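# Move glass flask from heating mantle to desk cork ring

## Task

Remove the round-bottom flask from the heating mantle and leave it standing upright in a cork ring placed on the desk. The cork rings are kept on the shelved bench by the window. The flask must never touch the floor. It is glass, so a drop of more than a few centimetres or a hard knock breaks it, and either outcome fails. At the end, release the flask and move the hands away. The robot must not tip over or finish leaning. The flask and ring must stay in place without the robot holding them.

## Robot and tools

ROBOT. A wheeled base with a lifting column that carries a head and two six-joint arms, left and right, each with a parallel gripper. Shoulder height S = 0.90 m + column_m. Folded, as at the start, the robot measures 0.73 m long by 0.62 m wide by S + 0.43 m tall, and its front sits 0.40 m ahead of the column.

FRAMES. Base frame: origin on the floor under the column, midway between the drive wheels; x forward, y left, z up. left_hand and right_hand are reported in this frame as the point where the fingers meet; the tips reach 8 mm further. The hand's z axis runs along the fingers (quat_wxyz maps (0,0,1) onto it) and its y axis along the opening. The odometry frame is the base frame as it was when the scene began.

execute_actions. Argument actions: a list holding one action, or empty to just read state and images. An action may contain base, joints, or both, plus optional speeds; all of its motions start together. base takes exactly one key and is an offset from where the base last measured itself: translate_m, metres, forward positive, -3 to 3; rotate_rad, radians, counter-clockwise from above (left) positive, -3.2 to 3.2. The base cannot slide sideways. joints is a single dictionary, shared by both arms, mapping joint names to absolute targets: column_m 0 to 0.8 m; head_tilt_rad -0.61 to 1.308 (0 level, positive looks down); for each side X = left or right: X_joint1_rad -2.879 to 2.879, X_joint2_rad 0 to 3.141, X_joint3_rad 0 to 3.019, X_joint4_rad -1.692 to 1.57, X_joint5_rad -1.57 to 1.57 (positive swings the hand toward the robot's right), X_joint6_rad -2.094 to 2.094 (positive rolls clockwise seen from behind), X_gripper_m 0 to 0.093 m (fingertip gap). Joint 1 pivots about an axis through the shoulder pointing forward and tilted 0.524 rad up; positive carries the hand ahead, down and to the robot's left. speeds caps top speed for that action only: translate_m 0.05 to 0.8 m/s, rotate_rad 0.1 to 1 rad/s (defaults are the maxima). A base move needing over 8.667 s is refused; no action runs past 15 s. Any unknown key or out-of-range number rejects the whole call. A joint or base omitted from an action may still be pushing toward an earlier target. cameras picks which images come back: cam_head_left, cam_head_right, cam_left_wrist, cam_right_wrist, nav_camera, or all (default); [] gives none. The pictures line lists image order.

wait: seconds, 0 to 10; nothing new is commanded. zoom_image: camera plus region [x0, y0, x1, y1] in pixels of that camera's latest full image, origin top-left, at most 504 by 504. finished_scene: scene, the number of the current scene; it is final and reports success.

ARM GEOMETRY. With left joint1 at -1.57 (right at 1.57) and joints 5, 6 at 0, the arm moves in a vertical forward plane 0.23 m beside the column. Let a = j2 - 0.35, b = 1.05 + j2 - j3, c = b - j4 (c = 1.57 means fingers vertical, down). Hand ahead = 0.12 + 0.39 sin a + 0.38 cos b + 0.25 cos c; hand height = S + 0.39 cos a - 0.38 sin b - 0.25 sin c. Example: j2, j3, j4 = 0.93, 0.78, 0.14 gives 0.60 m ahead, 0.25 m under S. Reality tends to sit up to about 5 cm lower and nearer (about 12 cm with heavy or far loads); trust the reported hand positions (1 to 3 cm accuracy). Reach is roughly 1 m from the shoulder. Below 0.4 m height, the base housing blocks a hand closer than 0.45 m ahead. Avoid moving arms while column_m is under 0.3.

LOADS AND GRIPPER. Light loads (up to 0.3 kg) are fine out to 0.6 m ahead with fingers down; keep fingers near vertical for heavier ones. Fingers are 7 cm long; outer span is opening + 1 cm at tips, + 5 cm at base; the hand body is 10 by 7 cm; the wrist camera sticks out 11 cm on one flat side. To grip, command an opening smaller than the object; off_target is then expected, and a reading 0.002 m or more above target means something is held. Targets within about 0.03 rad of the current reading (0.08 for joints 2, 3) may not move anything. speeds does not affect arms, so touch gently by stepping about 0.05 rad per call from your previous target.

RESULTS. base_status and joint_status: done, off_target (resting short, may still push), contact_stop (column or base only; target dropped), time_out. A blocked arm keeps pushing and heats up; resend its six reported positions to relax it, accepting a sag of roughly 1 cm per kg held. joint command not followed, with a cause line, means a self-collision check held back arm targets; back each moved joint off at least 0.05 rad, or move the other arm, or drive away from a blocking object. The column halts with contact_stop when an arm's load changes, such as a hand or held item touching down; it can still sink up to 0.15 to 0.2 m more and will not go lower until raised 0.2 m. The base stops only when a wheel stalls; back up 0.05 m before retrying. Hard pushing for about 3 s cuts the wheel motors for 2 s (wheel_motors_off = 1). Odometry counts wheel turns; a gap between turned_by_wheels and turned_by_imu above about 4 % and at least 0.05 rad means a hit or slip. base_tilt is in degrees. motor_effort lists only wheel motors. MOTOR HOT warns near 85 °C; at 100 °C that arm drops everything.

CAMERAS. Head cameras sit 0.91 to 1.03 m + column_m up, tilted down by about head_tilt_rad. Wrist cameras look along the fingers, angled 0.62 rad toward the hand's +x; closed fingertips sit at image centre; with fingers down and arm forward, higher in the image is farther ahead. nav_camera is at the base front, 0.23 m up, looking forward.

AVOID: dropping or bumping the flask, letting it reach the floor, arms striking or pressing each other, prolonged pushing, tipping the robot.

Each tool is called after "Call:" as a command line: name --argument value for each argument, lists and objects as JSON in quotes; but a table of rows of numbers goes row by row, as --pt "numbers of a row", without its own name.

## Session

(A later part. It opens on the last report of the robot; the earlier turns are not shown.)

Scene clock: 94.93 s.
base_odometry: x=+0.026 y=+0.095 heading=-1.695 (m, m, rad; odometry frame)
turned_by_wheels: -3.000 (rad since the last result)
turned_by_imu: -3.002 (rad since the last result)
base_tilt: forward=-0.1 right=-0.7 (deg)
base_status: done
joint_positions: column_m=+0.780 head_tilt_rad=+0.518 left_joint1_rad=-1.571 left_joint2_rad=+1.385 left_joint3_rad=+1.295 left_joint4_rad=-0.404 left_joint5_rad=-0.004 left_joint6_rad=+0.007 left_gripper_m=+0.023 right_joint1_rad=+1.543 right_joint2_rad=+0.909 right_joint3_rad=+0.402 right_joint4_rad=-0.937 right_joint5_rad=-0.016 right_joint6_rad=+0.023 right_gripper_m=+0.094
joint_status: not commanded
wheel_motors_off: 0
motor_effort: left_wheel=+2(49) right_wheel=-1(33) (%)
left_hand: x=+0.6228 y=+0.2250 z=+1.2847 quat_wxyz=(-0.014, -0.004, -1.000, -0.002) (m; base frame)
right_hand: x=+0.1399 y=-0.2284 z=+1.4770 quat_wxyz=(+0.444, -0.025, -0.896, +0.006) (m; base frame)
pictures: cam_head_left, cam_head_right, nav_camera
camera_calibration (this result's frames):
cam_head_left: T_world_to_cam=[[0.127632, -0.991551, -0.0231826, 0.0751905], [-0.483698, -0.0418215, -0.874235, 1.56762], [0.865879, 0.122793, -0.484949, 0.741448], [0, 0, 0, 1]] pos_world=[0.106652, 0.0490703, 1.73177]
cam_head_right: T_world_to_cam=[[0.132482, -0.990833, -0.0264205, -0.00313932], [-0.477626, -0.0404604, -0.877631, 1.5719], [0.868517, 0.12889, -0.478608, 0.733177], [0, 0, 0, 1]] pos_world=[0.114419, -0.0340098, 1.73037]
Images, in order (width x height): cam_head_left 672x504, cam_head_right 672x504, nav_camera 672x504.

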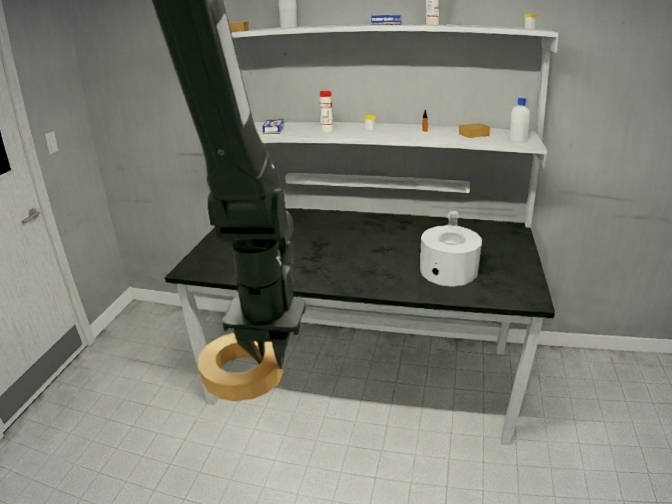

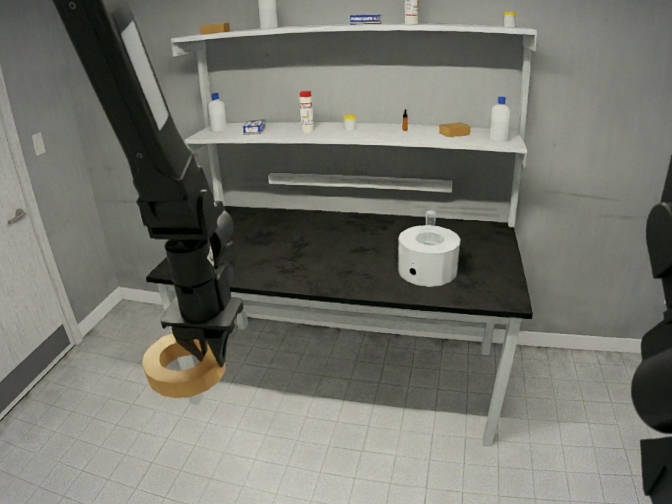

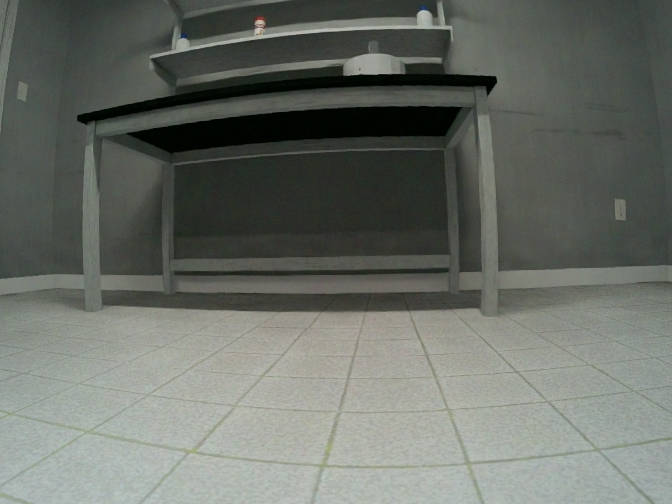

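Call:
execute_actions --actions '[{"base":{"rotate_rad":0.045},"joints":{"head_tilt_rad":0.75,"right_joint1_rad":1.57,"right_joint2_rad":1.39,"right_joint3_rad":1.3,"right_joint4_rad":-0.42,"right_joint6_rad":0,"right_gripper_m":0.09}}]' --cameras '[]'

Call:
execute_actions --actions '[{"base":{"translate_m":0.85}}]' --cameras '["cam_head_right","cam_head_left","cam_right_wrist"]'

Scene clock: 107.13 s.
base_odometry: x=+0.026 y=+0.095 heading=-1.651 (m, m, rad; odometry frame)
turned_by_wheels: +0.044 (rad since the last result)
turned_by_imu: +0.045 (rad since the last result)
base_tilt: forward=+0.0 right=-0.7 (deg)
base_status: done
joint_positions: column_m=+0.780 head_tilt_rad=+0.752 left_joint1_rad=-1.571 left_joint2_rad=+1.385 left_joint3_rad=+1.295 left_joint4_rad=-0.404 left_joint5_rad=-0.004 left_joint6_rad=+0.007 left_gripper_m=+0.023 right_joint1_rad=+1.559 right_joint2_rad=+1.388 right_joint3_rad=+1.299 right_joint4_rad=-0.424 right_joint5_rad=-0.016 right_joint6_rad=+0.010 right_gripper_m=+0.090
joint_status: all done
wheel_motors_off: 0
motor_effort: left_wheel=-3(20) right_wheel=+4(20) (%)
left_hand: x=+0.6228 y=+0.2252 z=+1.2847 quat_wxyz=(-0.014, -0.004, -1.000, -0.002) (m; base frame)
right_hand: x=+0.6193 y=-0.2299 z=+1.2840 quat_wxyz=(-0.005, -0.008, -1.000, -0.003) (m; base frame)
pictures: none
No camera images: the call's "cameras" was empty. Leave "cameras" out to get every camera's image.

Scene clock: 110.63 s.
base_odometry: x=-0.043 y=-0.753 heading=-1.652 (m, m, rad; odometry frame)
turned_by_wheels: -0.001 (rad since the last result)
turned_by_imu: -0.001 (rad since the last result)
base_tilt: forward=-0.1 right=-0.7 (deg)
base_status: done
joint_positions: column_m=+0.780 head_tilt_rad=+0.753 left_joint1_rad=-1.571 left_joint2_rad=+1.385 left_joint3_rad=+1.295 left_joint4_rad=-0.404 left_joint5_rad=-0.004 left_joint6_rad=+0.007 left_gripper_m=+0.023 right_joint1_rad=+1.559 right_joint2_rad=+1.388 right_joint3_rad=+1.296 right_joint4_rad=-0.424 right_joint5_rad=-0.016 right_joint6_rad=+0.010 right_gripper_m=+0.090
joint_status: not commanded
wheel_motors_off: 0
motor_effort: left_wheel=-2(43) right_wheel=+1(55) (%)
left_hand: x=+0.6234 y=+0.2252 z=+1.2849 quat_wxyz=(-0.015, -0.004, -1.000, -0.002) (m; base frame)
right_hand: x=+0.6175 y=-0.2299 z=+1.2835 quat_wxyz=(-0.004, -0.008, -1.000, -0.003) (m; base frame)
pictures: cam_head_left, cam_head_right, cam_right_wrist
camera_calibration (this result's frames):
cam_head_left: T_world_to_cam=[[0.118719, -0.991551, -0.0522777, 0.127015], [-0.674051, -0.0418215, -0.7375, 1.33567], [0.729082, 0.122793, -0.673321, 1.08093], [0, 0, 0, 1]] pos_world=[0.0971418, 0.0490703, 1.71951]
cam_head_right: T_world_to_cam=[[0.122682, -0.990833, -0.0565566, 0.050568], [-0.668937, -0.0404604, -0.742217, 1.34234], [0.733125, 0.12889, -0.667769, 1.07399], [0, 0, 0, 1]] pos_world=[0.104368, -0.0340098, 1.71634]
cam_right_wrist: T_world_to_cam=[[-0.0217253, -0.999759, 0.00301111, -0.219785], [-0.813324, 0.0194253, 0.581487, -0.235498], [-0.581406, 0.010184, -0.81355, 1.53187], [0, 0, 0, 1]] pos_world=[0.694327, -0.230758, 1.38385]
Images, in order (width x height): cam_head_left 672x504, cam_head_right 672x504, cam_right_wrist 672x504.

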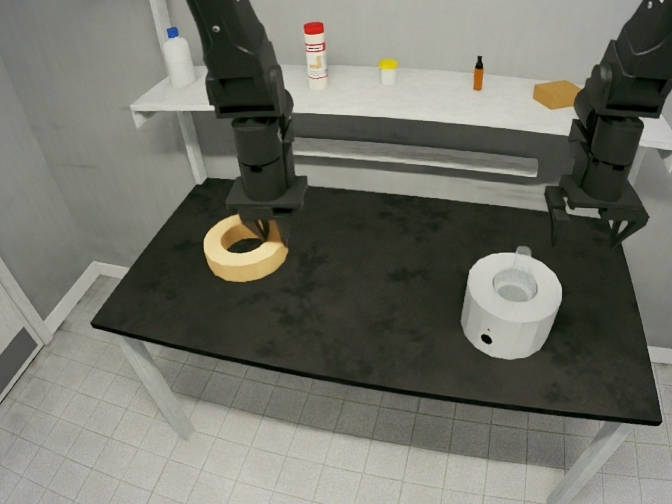

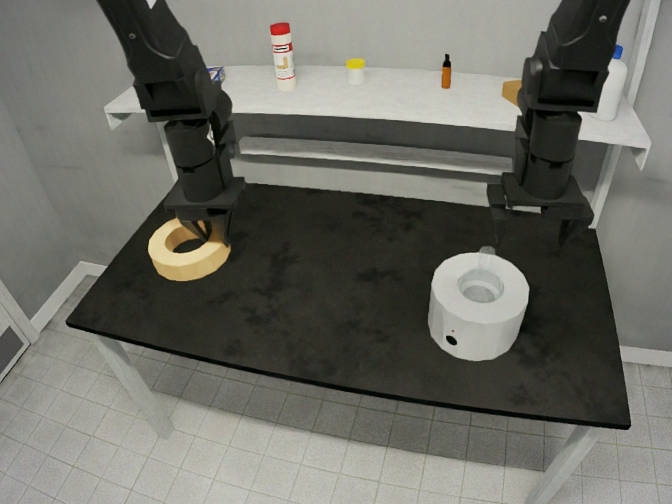

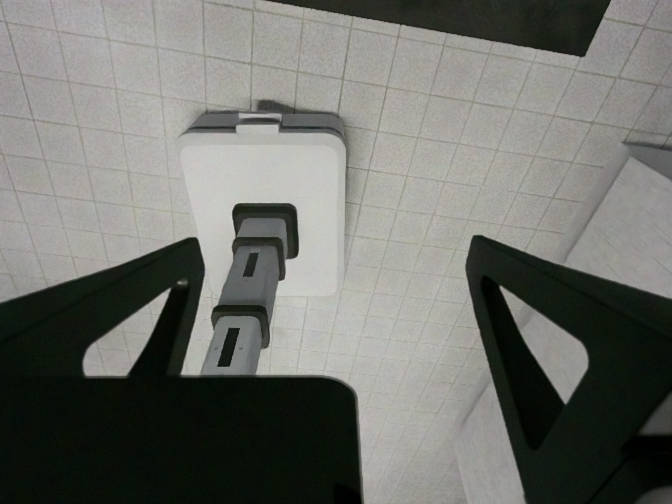

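Call:
execute_actions --actions '[{"base":{"translate_m":0.21},"joints":{"column_m":0.72,"head_tilt_rad":0.85}}]' --cameras '["cam_head_right","cam_head_left","cam_right_wrist"]'

Scene clock: 118.33 s.
base_odometry: x=-0.060 y=-0.962 heading=-1.653 (m, m, rad; odometry frame)
turned_by_wheels: -0.001 (rad since the last result)
turned_by_imu: -0.001 (rad since the last result)
base_tilt: forward=-0.3 right=-0.8 (deg)
base_status: done
joint_positions: column_m=+0.720 head_tilt_rad=+0.852 left_joint1_rad=-1.571 left_joint2_rad=+1.385 left_joint3_rad=+1.295 left_joint4_rad=-0.404 left_joint5_rad=-0.004 left_joint6_rad=+0.007 left_gripper_m=+0.023 right_joint1_rad=+1.559 right_joint2_rad=+1.388 right_joint3_rad=+1.295 right_joint4_rad=-0.424 right_joint5_rad=-0.016 right_joint6_rad=+0.010 right_gripper_m=+0.090
joint_status: all done
wheel_motors_off: 0
motor_effort: left_wheel=-1(37) right_wheel=+1(35) (%)
left_hand: x=+0.6232 y=+0.2252 z=+1.2250 quat_wxyz=(-0.015, -0.004, -1.000, -0.002) (m; base frame)
right_hand: x=+0.6170 y=-0.2299 z=+1.2235 quat_wxyz=(-0.003, -0.008, -1.000, -0.003) (m; base frame)
pictures: cam_head_left, cam_head_right, cam_right_wrist
camera_calibration (this result's frames):
cam_head_left: T_world_to_cam=[[0.112969, -0.991551, -0.0637595, 0.143763], [-0.743666, -0.0418215, -0.667242, 1.17515], [0.658938, 0.122793, -0.742107, 1.1615], [0, 0, 0, 1]] pos_world=[0.0923242, 0.0490703, 1.65523]
cam_head_right: T_world_to_cam=[[0.116489, -0.990833, -0.0684092, 0.0677141], [-0.739044, -0.0404604, -0.672441, 1.18238], [0.663509, 0.12889, -0.736982, 1.15558], [0, 0, 0, 1]] pos_world=[0.0992016, -0.0340098, 1.65136]
cam_right_wrist: T_world_to_cam=[[-0.0217307, -0.999759, 0.00302322, -0.219624], [-0.81288, 0.019429, 0.582107, -0.202025], [-0.582026, 0.0101921, -0.813106, 1.48266], [0, 0, 0, 1]] pos_world=[0.693951, -0.230757, 1.32382]
Images, in order (width x height): cam_head_left 672x504, cam_head_right 672x504, cam_right_wrist 672x504.

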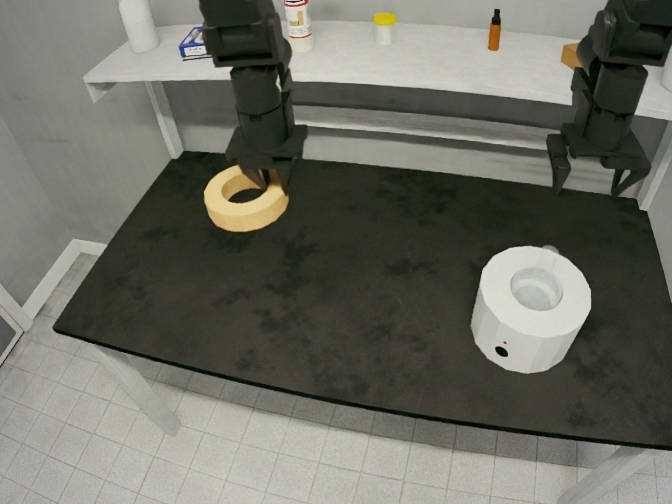

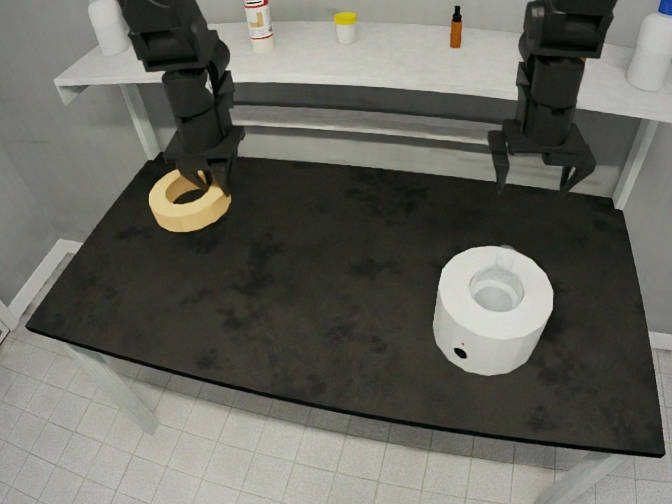

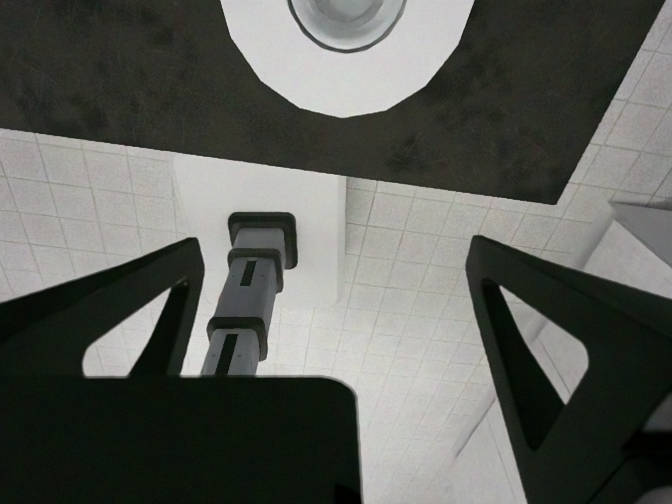

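Call:
execute_actions --actions '[{"base":{"translate_m":0.055},"joints":{"column_m":0.61}}]' --cameras '["cam_head_left","cam_right_wrist"]'

Scene clock: 124.90 s.
base_odometry: x=-0.064 y=-1.017 heading=-1.653 (m, m, rad; odometry frame)
turned_by_wheels: -0.001 (rad since the last result)
turned_by_imu: -0.001 (rad since the last result)
base_tilt: forward=-0.2 right=-0.8 (deg)
base_status: done
joint_positions: column_m=+0.610 head_tilt_rad=+0.852 left_joint1_rad=-1.571 left_joint2_rad=+1.385 left_joint3_rad=+1.296 left_joint4_rad=-0.404 left_joint5_rad=-0.004 left_joint6_rad=+0.007 left_gripper_m=+0.023 right_joint1_rad=+1.559 right_joint2_rad=+1.388 right_joint3_rad=+1.296 right_joint4_rad=-0.424 right_joint5_rad=-0.016 right_joint6_rad=+0.010 right_gripper_m=+0.090
joint_status: all done
wheel_motors_off: 0
motor_effort: left_wheel=-1(34) right_wheel=+1(33) (%)
left_hand: x=+0.6236 y=+0.2252 z=+1.1151 quat_wxyz=(-0.015, -0.004, -1.000, -0.002) (m; base frame)
right_hand: x=+0.6175 y=-0.2299 z=+1.1136 quat_wxyz=(-0.004, -0.008, -1.000, -0.003) (m; base frame)
pictures: cam_head_left, cam_right_wrist
camera_calibration (this result's frames):
cam_head_left: T_world_to_cam=[[0.112957, -0.991551, -0.0637807, 0.136783], [-0.743791, -0.0418215, -0.667102, 1.10153], [0.658798, 0.122793, -0.742231, 1.08006], [0, 0, 0, 1]] pos_world=[0.0923146, 0.0490703, 1.54521]
cam_right_wrist: T_world_to_cam=[[-0.0217253, -0.999759, 0.00301111, -0.219273], [-0.813324, 0.0194253, 0.581487, -0.136727], [-0.581406, 0.010184, -0.81355, 1.39368], [0, 0, 0, 1]] pos_world=[0.694327, -0.230758, 1.21399]
Images, in order (width x height): cam_head_left 672x504, cam_right_wrist 672x504.

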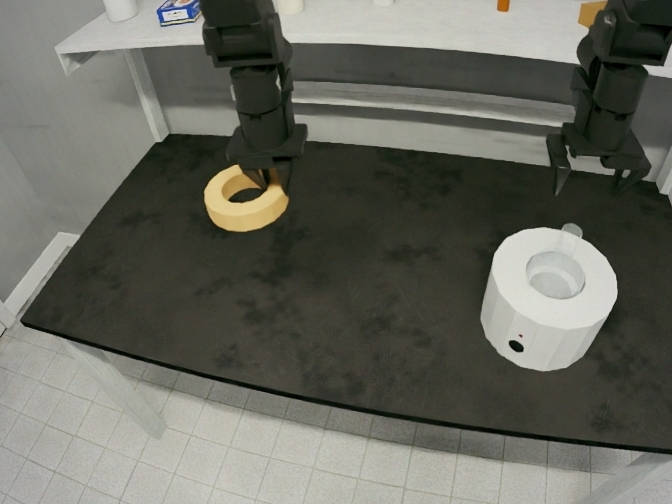

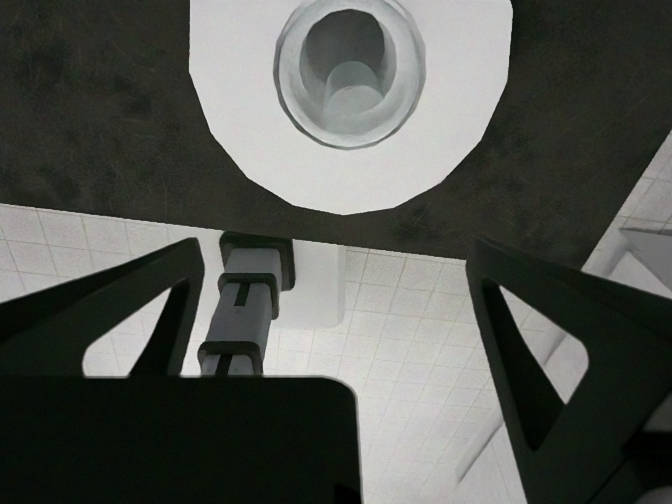

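Call:
execute_actions --actions '[{"base":{"rotate_rad":-0.016},"joints":{"column_m":0.58}}]' --cameras '[]'

Call:
execute_actions --actions '[{"base":{"translate_m":0.026},"joints":{"column_m":0.545}}]' --cameras '["cam_head_left","cam_right_wrist"]'

Scene clock: 132.87 s.
base_odometry: x=-0.064 y=-1.017 heading=-1.668 (m, m, rad; odometry frame)
turned_by_wheels: -0.015 (rad since the last result)
turned_by_imu: -0.015 (rad since the last result)
base_tilt: forward=-0.2 right=-0.7 (deg)
base_status: done
joint_positions: column_m=+0.580 head_tilt_rad=+0.852 left_joint1_rad=-1.574 left_joint2_rad=+1.385 left_joint3_rad=+1.296 left_joint4_rad=-0.404 left_joint5_rad=-0.004 left_joint6_rad=+0.007 left_gripper_m=+0.023 right_joint1_rad=+1.564 right_joint2_rad=+1.388 right_joint3_rad=+1.296 right_joint4_rad=-0.424 right_joint5_rad=-0.016 right_joint6_rad=+0.010 right_gripper_m=+0.090
joint_status: all done
wheel_motors_off: 0
motor_effort: left_wheel=+2(37) right_wheel=-2(32) (%)
left_hand: x=+0.6236 y=+0.2233 z=+1.0851 quat_wxyz=(-0.015, -0.004, -1.000, -0.001) (m; base frame)
right_hand: x=+0.6175 y=-0.2269 z=+1.0836 quat_wxyz=(-0.004, -0.007, -1.000, -0.005) (m; base frame)
pictures: none
No camera images: the call's "cameras" was empty. Leave "cameras" out to get every camera's image.

Scene clock: 134.23 s.
base_odometry: x=-0.067 y=-1.043 heading=-1.669 (m, m, rad; odometry frame)
turned_by_wheels: -0.001 (rad since the last result)
turned_by_imu: -0.001 (rad since the last result)
base_tilt: forward=-0.1 right=-0.7 (deg)
base_status: done
joint_positions: column_m=+0.545 head_tilt_rad=+0.852 left_joint1_rad=-1.574 left_joint2_rad=+1.385 left_joint3_rad=+1.297 left_joint4_rad=-0.404 left_joint5_rad=-0.004 left_joint6_rad=+0.007 left_gripper_m=+0.023 right_joint1_rad=+1.564 right_joint2_rad=+1.389 right_joint3_rad=+1.295 right_joint4_rad=-0.424 right_joint5_rad=-0.016 right_joint6_rad=+0.010 right_gripper_m=+0.090
joint_status: all done
wheel_motors_off: 0
motor_effort: left_wheel=-1(45) right_wheel=+1(45) (%)
left_hand: x=+0.6242 y=+0.2233 z=+1.0502 quat_wxyz=(-0.016, -0.004, -1.000, -0.001) (m; base frame)
right_hand: x=+0.6167 y=-0.2269 z=+1.0481 quat_wxyz=(-0.003, -0.007, -1.000, -0.005) (m; base frame)
pictures: cam_head_left, cam_right_wrist
camera_calibration (this result's frames):
cam_head_left: T_world_to_cam=[[0.112947, -0.991551, -0.0637983, 0.132664], [-0.743895, -0.0418215, -0.666987, 1.05799], [0.658683, 0.122793, -0.742333, 1.03197], [0, 0, 0, 1]] pos_world=[0.0923067, 0.0490703, 1.48019]
cam_right_wrist: T_world_to_cam=[[-0.0192571, -0.999814, -0.00125853, -0.213108], [-0.812478, 0.0149153, 0.582801, -0.102214], [-0.582674, 0.0122456, -0.812614, 1.34017], [0, 0, 0, 1]] pos_world=[0.693734, -0.227955, 1.14835]
Images, in order (width x height): cam_head_left 672x504, cam_right_wrist 672x504.

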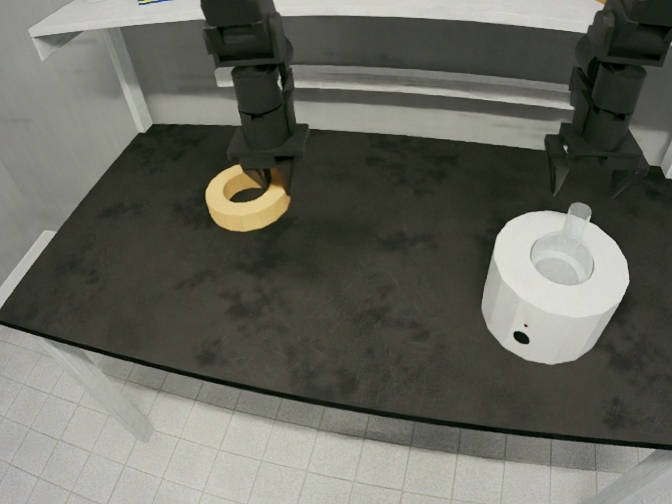

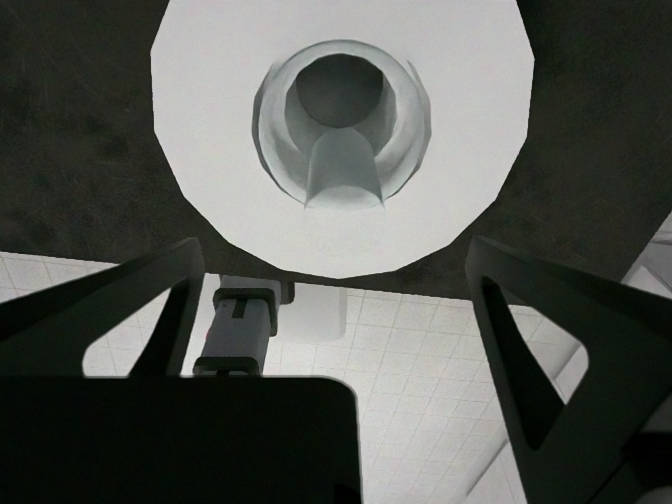

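Call:
execute_actions --actions '[{"joints":{"column_m":0.49,"right_gripper_m":0.06}}]' --cameras '["cam_head_left","cam_right_wrist"]'

Scene clock: 145.93 s.
base_odometry: x=-0.067 y=-1.043 heading=-1.669 (m, m, rad; odometry frame)
turned_by_wheels: +0.000 (rad since the last result)
turned_by_imu: +0.000 (rad since the last result)
base_tilt: forward=+0.0 right=-0.7 (deg)
base_status: not commanded
joint_positions: column_m=+0.490 head_tilt_rad=+0.852 left_joint1_rad=-1.574 left_joint2_rad=+1.385 left_joint3_rad=+1.297 left_joint4_rad=-0.404 left_joint5_rad=-0.004 left_joint6_rad=+0.007 left_gripper_m=+0.023 right_joint1_rad=+1.564 right_joint2_rad=+1.389 right_joint3_rad=+1.295 right_joint4_rad=-0.424 right_joint5_rad=-0.016 right_joint6_rad=+0.010 right_gripper_m=+0.060
joint_status: all done
wheel_motors_off: 0
motor_effort: left_wheel=+0(1) right_wheel=+1(1) (%)
left_hand: x=+0.6242 y=+0.2233 z=+0.9952 quat_wxyz=(-0.016, -0.004, -1.000, -0.001) (m; base frame)
right_hand: x=+0.6167 y=-0.2269 z=+0.9931 quat_wxyz=(-0.003, -0.007, -1.000, -0.005) (m; base frame)
pictures: cam_head_left, cam_right_wrist
camera_calibration (this result's frames):
cam_head_left: T_world_to_cam=[[0.112947, -0.991551, -0.0637983, 0.129156], [-0.743895, -0.0418215, -0.666987, 1.02132], [0.658683, 0.122793, -0.742333, 0.991154], [0, 0, 0, 1]] pos_world=[0.0923067, 0.0490703, 1.42521]
cam_right_wrist: T_world_to_cam=[[-0.0192571, -0.999814, -0.00125853, -0.213177], [-0.812478, 0.0149153, 0.582801, -0.070171], [-0.582674, 0.0122456, -0.812614, 1.2955], [0, 0, 0, 1]] pos_world=[0.693734, -0.227955, 1.09336]
Images, in order (width x height): cam_head_left 672x504, cam_right_wrist 672x504.

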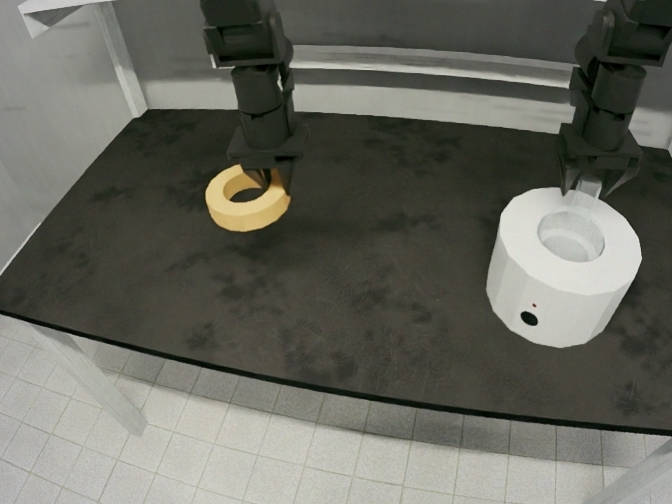

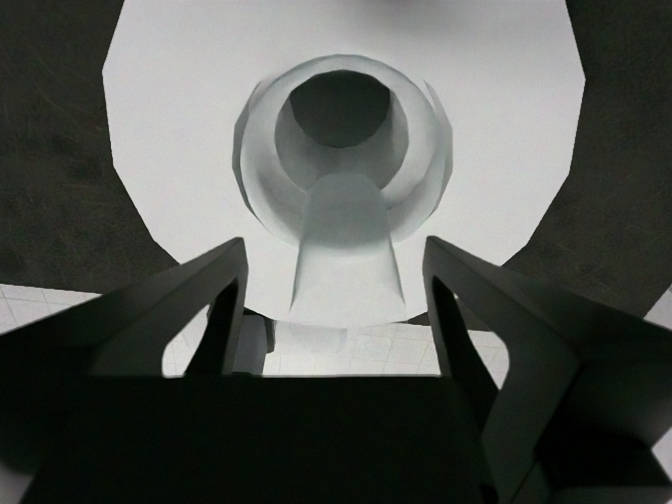

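Call:
zoom_image --camera "cam_head_left" --region '[520, 130, 672, 260]'

Region (520, 130, 672, 260) of cam_head_left's 672x504 image, scaled by 3.316, with more detail than that image has; it fills the top 431 rows of this view, and the rest is white.

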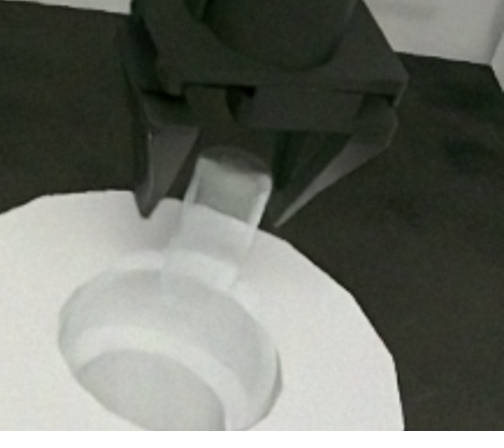

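Call:
execute_actions --actions '[{"joints":{"column_m":0.481,"right_gripper_m":0.04}}]' --cameras '[]'

Call:
execute_actions --actions '[{"joints":{"right_gripper_m":0.015}}]' --cameras '["cam_head_left","cam_right_wrist"]'

Call:
execute_actions --actions '[{"joints":{"column_m":0.62}}]' --cameras '["cam_head_left","cam_right_wrist"]'

Scene clock: 155.70 s.
base_odometry: x=-0.067 y=-1.043 heading=-1.669 (m, m, rad; odometry frame)
turned_by_wheels: +0.000 (rad since the last result)
turned_by_imu: +0.000 (rad since the last result)
base_tilt: forward=-0.2 right=-0.7 (deg)
base_status: not commanded
joint_positions: column_m=+0.481 head_tilt_rad=+0.852 left_joint1_rad=-1.574 left_joint2_rad=+1.385 left_joint3_rad=+1.297 left_joint4_rad=-0.404 left_joint5_rad=-0.004 left_joint6_rad=+0.007 left_gripper_m=+0.023 right_joint1_rad=+1.564 right_joint2_rad=+1.389 right_joint3_rad=+1.295 right_joint4_rad=-0.424 right_joint5_rad=-0.014 right_joint6_rad=+0.010 right_gripper_m=+0.040
joint_status: all done
wheel_motors_off: 0
motor_effort: left_wheel=+0(1) right_wheel=+1(1) (%)
left_hand: x=+0.6242 y=+0.2233 z=+0.9862 quat_wxyz=(-0.016, -0.004, -1.000, -0.001) (m; base frame)
right_hand: x=+0.6167 y=-0.2271 z=+0.9841 quat_wxyz=(-0.003, -0.007, -1.000, -0.004) (m; base frame)
pictures: none
No camera images: the call's "cameras" was empty. Leave "cameras" out to get every camera's image.

Scene clock: 156.20 s.
base_odometry: x=-0.067 y=-1.043 heading=-1.669 (m, m, rad; odometry frame)
turned_by_wheels: +0.000 (rad since the last result)
turned_by_imu: +0.000 (rad since the last result)
base_tilt: forward=-0.1 right=-0.6 (deg)
base_status: not commanded
joint_positions: column_m=+0.481 head_tilt_rad=+0.852 left_joint1_rad=-1.574 left_joint2_rad=+1.385 left_joint3_rad=+1.297 left_joint4_rad=-0.404 left_joint5_rad=-0.004 left_joint6_rad=+0.007 left_gripper_m=+0.023 right_joint1_rad=+1.564 right_joint2_rad=+1.389 right_joint3_rad=+1.295 right_joint4_rad=-0.424 right_joint5_rad=-0.011 right_joint6_rad=+0.010 right_gripper_m=+0.033
joint_status: right_gripper_m off_target (ended at +0.033, target +0.015)
wheel_motors_off: 0
motor_effort: left_wheel=-1(1) right_wheel=+1(1) (%)
left_hand: x=+0.6242 y=+0.2233 z=+0.9862 quat_wxyz=(-0.016, -0.004, -1.000, -0.001) (m; base frame)
right_hand: x=+0.6167 y=-0.2277 z=+0.9841 quat_wxyz=(-0.003, -0.007, -1.000, -0.003) (m; base frame)
pictures: cam_head_left, cam_right_wrist
camera_calibration (this result's frames):
cam_head_left: T_world_to_cam=[[0.112947, -0.991551, -0.0637983, 0.128582], [-0.743895, -0.0418215, -0.666987, 1.01532], [0.658683, 0.122793, -0.742333, 0.984477], [0, 0, 0, 1]] pos_world=[0.0923067, 0.0490703, 1.41622]
cam_right_wrist: T_world_to_cam=[[-0.019285, -0.999807, 0.00369994, -0.218902], [-0.812468, 0.0178279, 0.582733, -0.0641907], [-0.582687, 0.00823191, -0.812655, 1.28732], [0, 0, 0, 1]] pos_world=[0.693733, -0.228312, 1.08437]
Images, in order (width x height): cam_head_left 672x504, cam_right_wrist 672x504.

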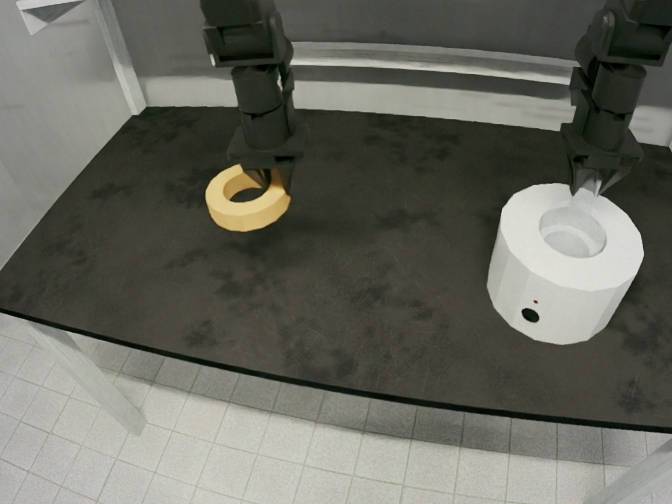

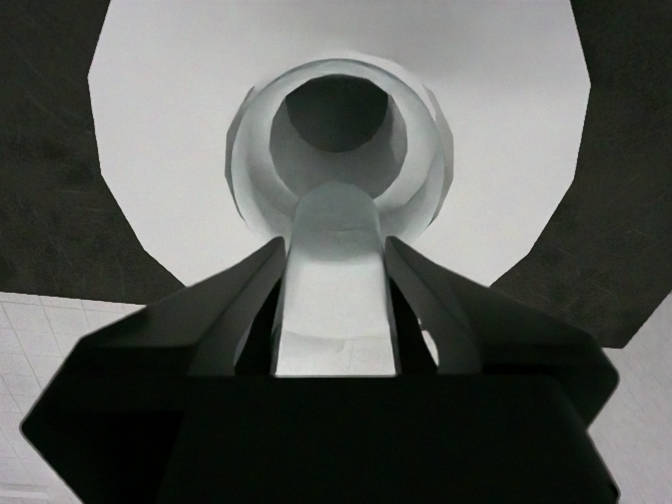

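Scene clock: 158.60 s.
base_odometry: x=-0.067 y=-1.043 heading=-1.669 (m, m, rad; odometry frame)
turned_by_wheels: +0.000 (rad since the last result)
turned_by_imu: +0.000 (rad since the last result)
base_tilt: forward=-0.1 right=-0.8 (deg)
base_status: not commanded
joint_positions: column_m=+0.620 head_tilt_rad=+0.852 left_joint1_rad=-1.574 left_joint2_rad=+1.385 left_joint3_rad=+1.297 left_joint4_rad=-0.404 left_joint5_rad=-0.004 left_joint6_rad=+0.007 left_gripper_m=+0.023 right_joint1_rad=+1.564 right_joint2_rad=+1.389 right_joint3_rad=+1.295 right_joint4_rad=-0.424 right_joint5_rad=-0.012 right_joint6_rad=+0.010 right_gripper_m=+0.033
joint_status: all done
wheel_motors_off: 0
motor_effort: left_wheel=+0(1) right_wheel=+1(1) (%)
left_hand: x=+0.6242 y=+0.2233 z=+1.1251 quat_wxyz=(-0.016, -0.004, -1.000, -0.001) (m; base frame)
right_hand: x=+0.6164 y=-0.2275 z=+1.1226 quat_wxyz=(-0.002, -0.007, -1.000, -0.003) (m; base frame)
pictures: cam_head_left, cam_right_wrist
camera_calibration (this result's frames):
cam_head_left: T_world_to_cam=[[0.112947, -0.991551, -0.0637983, 0.13744], [-0.743895, -0.0418215, -0.666987, 1.10793], [0.658683, 0.122793, -0.742333, 1.08755], [0, 0, 0, 1]] pos_world=[0.0923067, 0.0490703, 1.55507]
cam_right_wrist: T_world_to_cam=[[-0.0192792, -0.999812, 0.0021864, -0.217464], [-0.812026, 0.0169339, 0.583376, -0.146333], [-0.583303, 0.00947159, -0.8122, 1.39983], [0, 0, 0, 1]] pos_world=[0.693505, -0.228204, 1.22278]
Images, in order (width x height): cam_head_left 672x504, cam_right_wrist 672x504.

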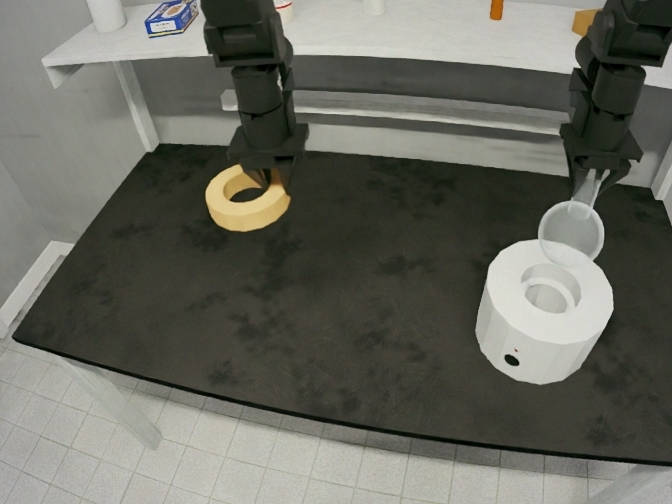

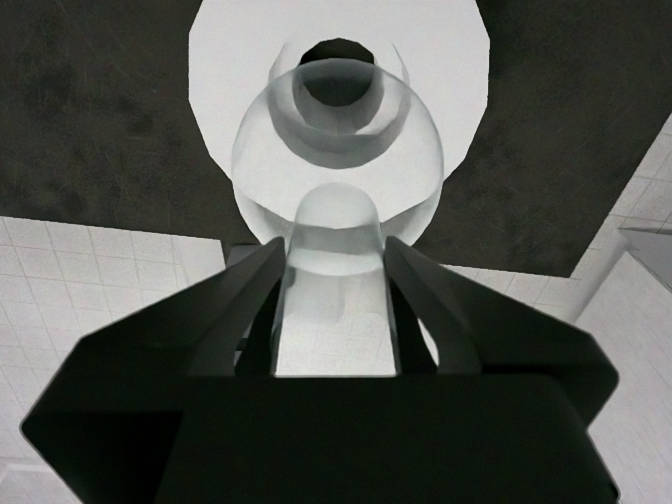

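Call:
execute_actions --actions '[{"base":{"translate_m":-1.0},"joints":{"column_m":0.76,"head_tilt_rad":0.7},"speeds":{"translate_m":0.6}}]' --cameras '[]'

Call:
execute_actions --actions '[{"base":{"rotate_rad":1.57},"joints":{"left_joint2_rad":1.87,"left_joint3_rad":1.59,"left_joint4_rad":-0.22},"speeds":{"rotate_rad":0.8}}]' --cameras '["cam_head_left"]'

Call:
execute_actions --actions '[{"base":{"translate_m":0.8},"speeds":{"translate_m":0.6}}]'

Scene clock: 191.83 s.
base_odometry: x=+0.032 y=-0.048 heading=-1.670 (m, m, rad; odometry frame)
turned_by_wheels: -0.001 (rad since the last result)
turned_by_imu: -0.001 (rad since the last result)
base_tilt: forward=-0.2 right=-0.8 (deg)
base_status: done
joint_positions: column_m=+0.760 head_tilt_rad=+0.716 left_joint1_rad=-1.574 left_joint2_rad=+1.385 left_joint3_rad=+1.295 left_joint4_rad=-0.404 left_joint5_rad=-0.004 left_joint6_rad=+0.007 left_gripper_m=+0.023 right_joint1_rad=+1.564 right_joint2_rad=+1.391 right_joint3_rad=+1.291 right_joint4_rad=-0.424 right_joint5_rad=-0.013 right_joint6_rad=+0.010 right_gripper_m=+0.033
joint_status: all done
wheel_motors_off: 0
motor_effort: left_wheel=+0(51) right_wheel=+1(49) (%)
left_hand: x=+0.6233 y=+0.2233 z=+1.2648 quat_wxyz=(-0.015, -0.004, -1.000, -0.001) (m; base frame)
right_hand: x=+0.6134 y=-0.2273 z=+1.2610 quat_wxyz=(+0.000, -0.007, -1.000, -0.004) (m; base frame)
pictures: none
No camera images: the call's "cameras" was empty. Leave "cameras" out to get every camera's image.

Scene clock: 195.03 s.
base_odometry: x=+0.032 y=-0.048 heading=-0.101 (m, m, rad; odometry frame)
turned_by_wheels: +1.569 (rad since the last result)
turned_by_imu: +1.570 (rad since the last result)
base_tilt: forward=-0.1 right=-0.7 (deg)
base_status: done
joint_positions: column_m=+0.760 head_tilt_rad=+0.716 left_joint1_rad=-1.565 left_joint2_rad=+1.887 left_joint3_rad=+1.582 left_joint4_rad=-0.218 left_joint5_rad=-0.004 left_joint6_rad=+0.007 left_gripper_m=+0.023 right_joint1_rad=+1.566 right_joint2_rad=+1.391 right_joint3_rad=+1.291 right_joint4_rad=-0.424 right_joint5_rad=-0.015 right_joint6_rad=+0.010 right_gripper_m=+0.033
joint_status: all done
wheel_motors_off: 0
motor_effort: left_wheel=-2(40) right_wheel=+2(48) (%)
left_hand: x=+0.5917 y=+0.2297 z=+1.0550 quat_wxyz=(-0.001, -0.002, -1.000, -0.004) (m; base frame)
right_hand: x=+0.6134 y=-0.2258 z=+1.2610 quat_wxyz=(+0.000, -0.006, -1.000, -0.005) (m; base frame)
pictures: cam_head_left
camera_calibration (this result's frames):
cam_head_left: T_world_to_cam=[[0.120552, -0.991551, -0.0478997, 0.118235], [-0.646621, -0.0418215, -0.761664, 1.36175], [0.753226, 0.122793, -0.646199, 1.01892], [0, 0, 0, 1]] pos_world=[0.0988072, 0.0490703, 1.70129]
Images, in order (width x height): cam_head_left 672x504.

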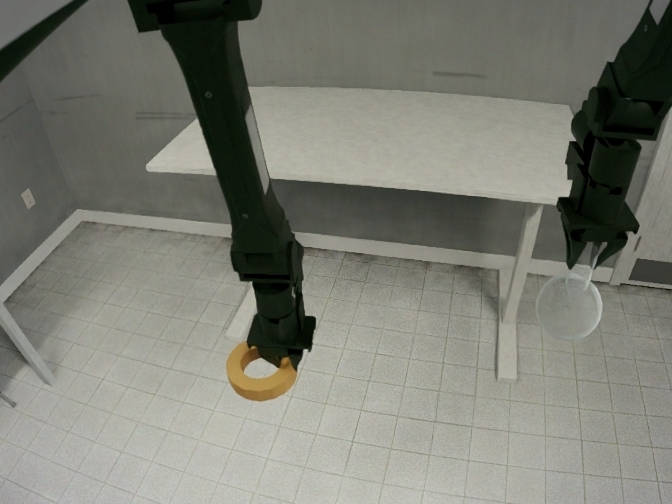

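Scene clock: 198.43 s.
base_odometry: x=+0.828 y=-0.128 heading=-0.100 (m, m, rad; odometry frame)
turned_by_wheels: +0.000 (rad since the last result)
turned_by_imu: +0.001 (rad since the last result)
base_tilt: forward=-0.2 right=-0.8 (deg)
base_status: done
joint_positions: column_m=+0.760 head_tilt_rad=+0.716 left_joint1_rad=-1.565 left_joint2_rad=+1.885 left_joint3_rad=+1.583 left_joint4_rad=-0.218 left_joint5_rad=-0.004 left_joint6_rad=+0.007 left_gripper_m=+0.023 right_joint1_rad=+1.566 right_joint2_rad=+1.392 right_joint3_rad=+1.290 right_joint4_rad=-0.424 right_joint5_rad=-0.015 right_joint6_rad=+0.010 right_gripper_m=+0.033
joint_status: not commanded
wheel_motors_off: 0
motor_effort: left_wheel=+0(48) right_wheel=-1(49) (%)
left_hand: x=+0.5936 y=+0.2297 z=+1.0560 quat_wxyz=(-0.002, -0.002, -1.000, -0.004) (m; base frame)
right_hand: x=+0.6126 y=-0.2258 z=+1.2605 quat_wxyz=(+0.001, -0.006, -1.000, -0.005) (m; base frame)
pictures: cam_head_left, cam_head_right, cam_left_wrist, cam_right_wrist, nav_camera
camera_calibration (this result's frames):
cam_head_left: T_world_to_cam=[[0.120569, -0.991551, -0.047857, 0.11816], [-0.646351, -0.0418215, -0.761893, 1.36214], [0.753454, 0.122793, -0.645932, 1.01844], [0, 0, 0, 1]] pos_world=[0.098823, 0.0490703, 1.7013]
cam_head_right: T_world_to_cam=[[0.124688, -0.990833, -0.0519866, 0.0413589], [-0.641067, -0.0404604, -0.766418, 1.36836], [0.757289, 0.12889, -0.640235, 1.01136], [0, 0, 0, 1]] pos_world=[0.106162, -0.0340098, 1.6984]
cam_left_wrist: T_world_to_cam=[[-0.0192298, -0.999759, -0.010603, 0.254204], [-0.814269, 0.00950644, 0.58041, -0.124605], [-0.580169, 0.0197949, -0.814255, 1.32284], [0, 0, 0, 1]] pos_world=[0.670897, 0.229142, 1.15215]
cam_right_wrist: T_world_to_cam=[[-0.0183581, -0.999829, -0.00201971, -0.211475], [-0.807795, 0.0136416, 0.589306, -0.240744], [-0.589178, 0.01245, -0.807907, 1.50854], [0, 0, 0, 1]] pos_world=[0.690444, -0.226936, 1.3602]
Images, in order (width x height): cam_head_left 672x504, cam_head_right 672x504, cam_left_wrist 672x504, cam_right_wrist 672x504, nav_camera 672x504.

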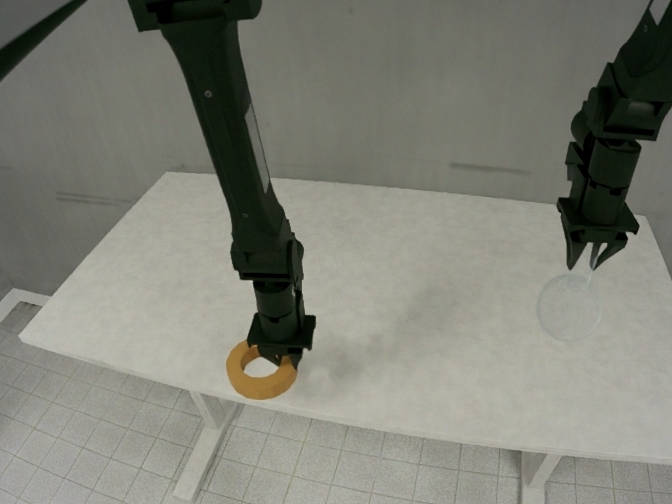

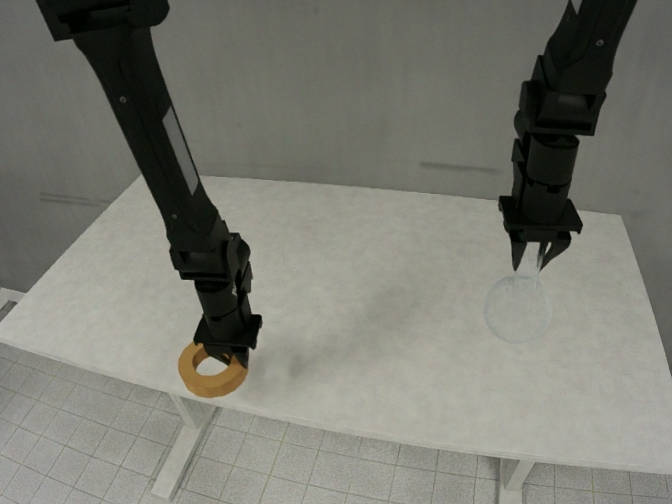

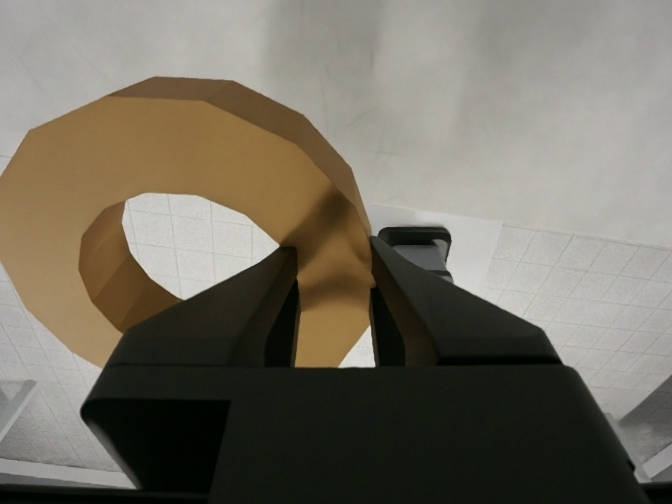

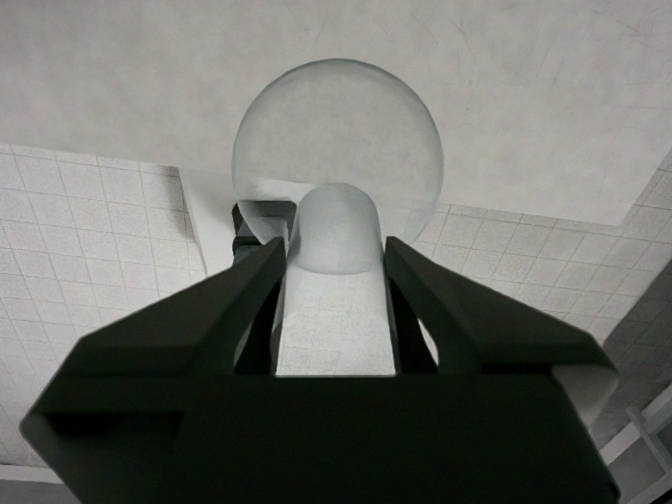

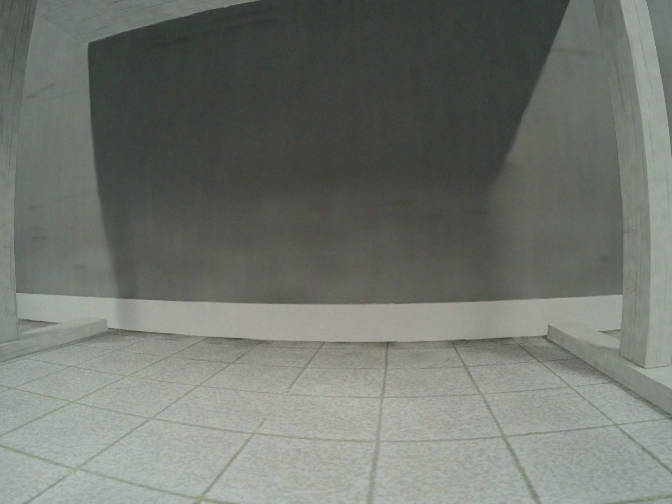

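Call:
execute_actions --actions '[{"base":{"translate_m":0.18},"joints":{"column_m":0.72,"head_tilt_rad":0.9},"speeds":{"translate_m":0.3}}]' --cameras '["cam_head_left","cam_head_right","cam_left_wrist","cam_right_wrist"]'

Scene clock: 215.03 s.
base_odometry: x=+1.007 y=-0.146 heading=-0.100 (m, m, rad; odometry frame)
turned_by_wheels: +0.000 (rad since the last result)
turned_by_imu: +0.000 (rad since the last result)
base_tilt: forward=-0.2 right=-0.8 (deg)
base_status: done
joint_positions: column_m=+0.720 head_tilt_rad=+0.902 left_joint1_rad=-1.565 left_joint2_rad=+1.884 left_joint3_rad=+1.589 left_joint4_rad=-0.218 left_joint5_rad=-0.004 left_joint6_rad=+0.007 left_gripper_m=+0.023 right_joint1_rad=+1.566 right_joint2_rad=+1.394 right_joint3_rad=+1.291 right_joint4_rad=-0.424 right_joint5_rad=-0.015 right_joint6_rad=+0.010 right_gripper_m=+0.033
joint_status: all done
wheel_motors_off: 0
motor_effort: left_wheel=+0(34) right_wheel=+0(32) (%)
left_hand: x=+0.5976 y=+0.2297 z=+1.0171 quat_wxyz=(-0.005, -0.002, -1.000, -0.004) (m; base frame)
right_hand: x=+0.6126 y=-0.2258 z=+1.2199 quat_wxyz=(+0.001, -0.006, -1.000, -0.005) (m; base frame)
pictures: cam_head_left, cam_head_right, cam_left_wrist, cam_right_wrist
camera_calibration (this result's frames):
cam_head_left: T_world_to_cam=[[0.109667, -0.991551, -0.0692853, 0.153353], [-0.775852, -0.0418215, -0.629528, 1.1124], [0.621311, 0.122793, -0.773883, 1.21757], [0, 0, 0, 1]] pos_world=[0.0897508, 0.0490703, 1.65317]
cam_head_right: T_world_to_cam=[[0.112952, -0.990833, -0.0741039, 0.0776044], [-0.771493, -0.0404604, -0.63495, 1.12002], [0.626131, 0.12889, -0.768991, 1.21204], [0, 0, 0, 1]] pos_world=[0.0964276, -0.0340098, 1.64896]
cam_left_wrist: T_world_to_cam=[[-0.019193, -0.999758, -0.0107463, 0.253998], [-0.818015, 0.00952209, 0.575117, -0.0911615], [-0.574876, 0.0198289, -0.818, 1.29413], [0, 0, 0, 1]] pos_world=[0.674267, 0.229144, 1.11376]
cam_right_wrist: T_world_to_cam=[[-0.0183604, -0.999829, -0.00201363, -0.211566], [-0.80757, 0.0136424, 0.589614, -0.217297], [-0.589486, 0.0124517, -0.807683, 1.47562], [0, 0, 0, 1]] pos_world=[0.690489, -0.226939, 1.31953]
Images, in order (width x height): cam_head_left 672x504, cam_head_right 672x504, cam_left_wrist 672x504, cam_right_wrist 672x504.

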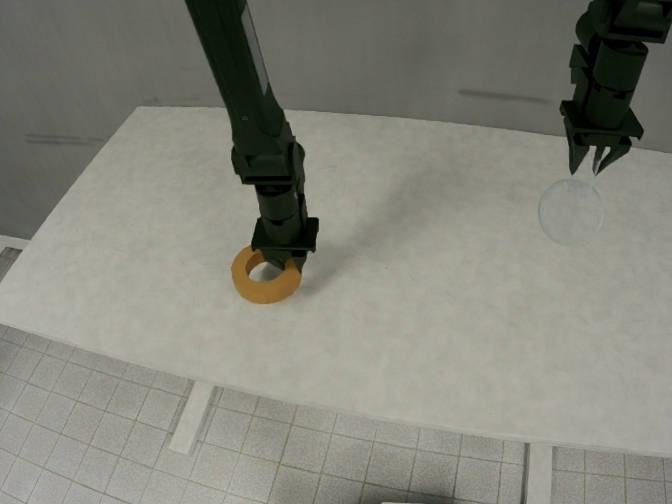

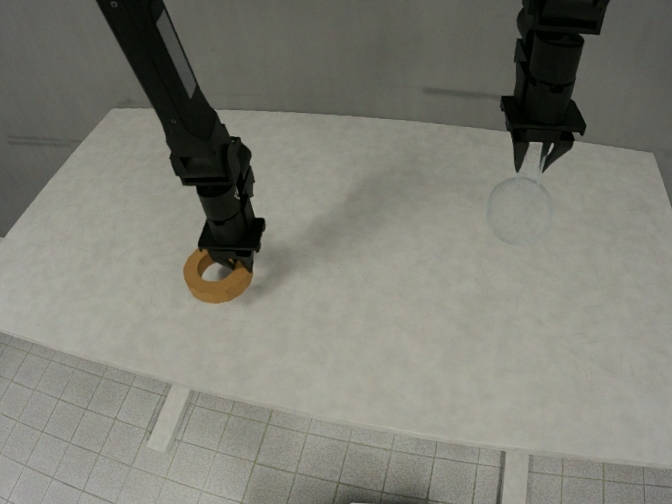

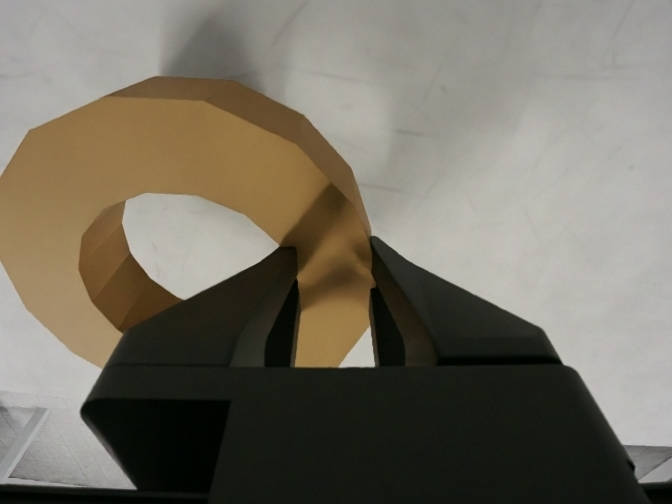

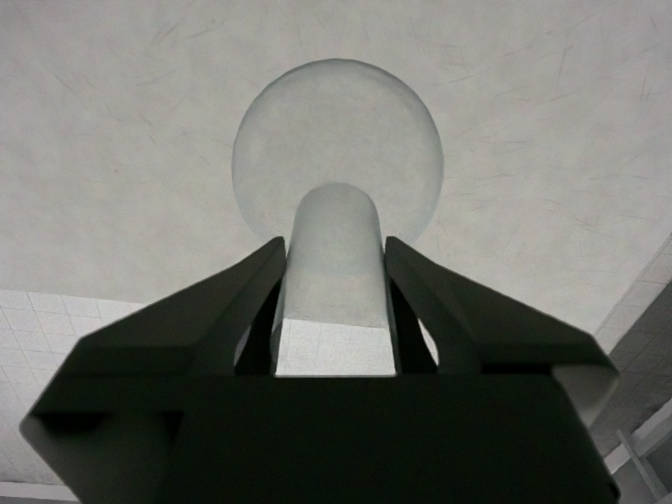

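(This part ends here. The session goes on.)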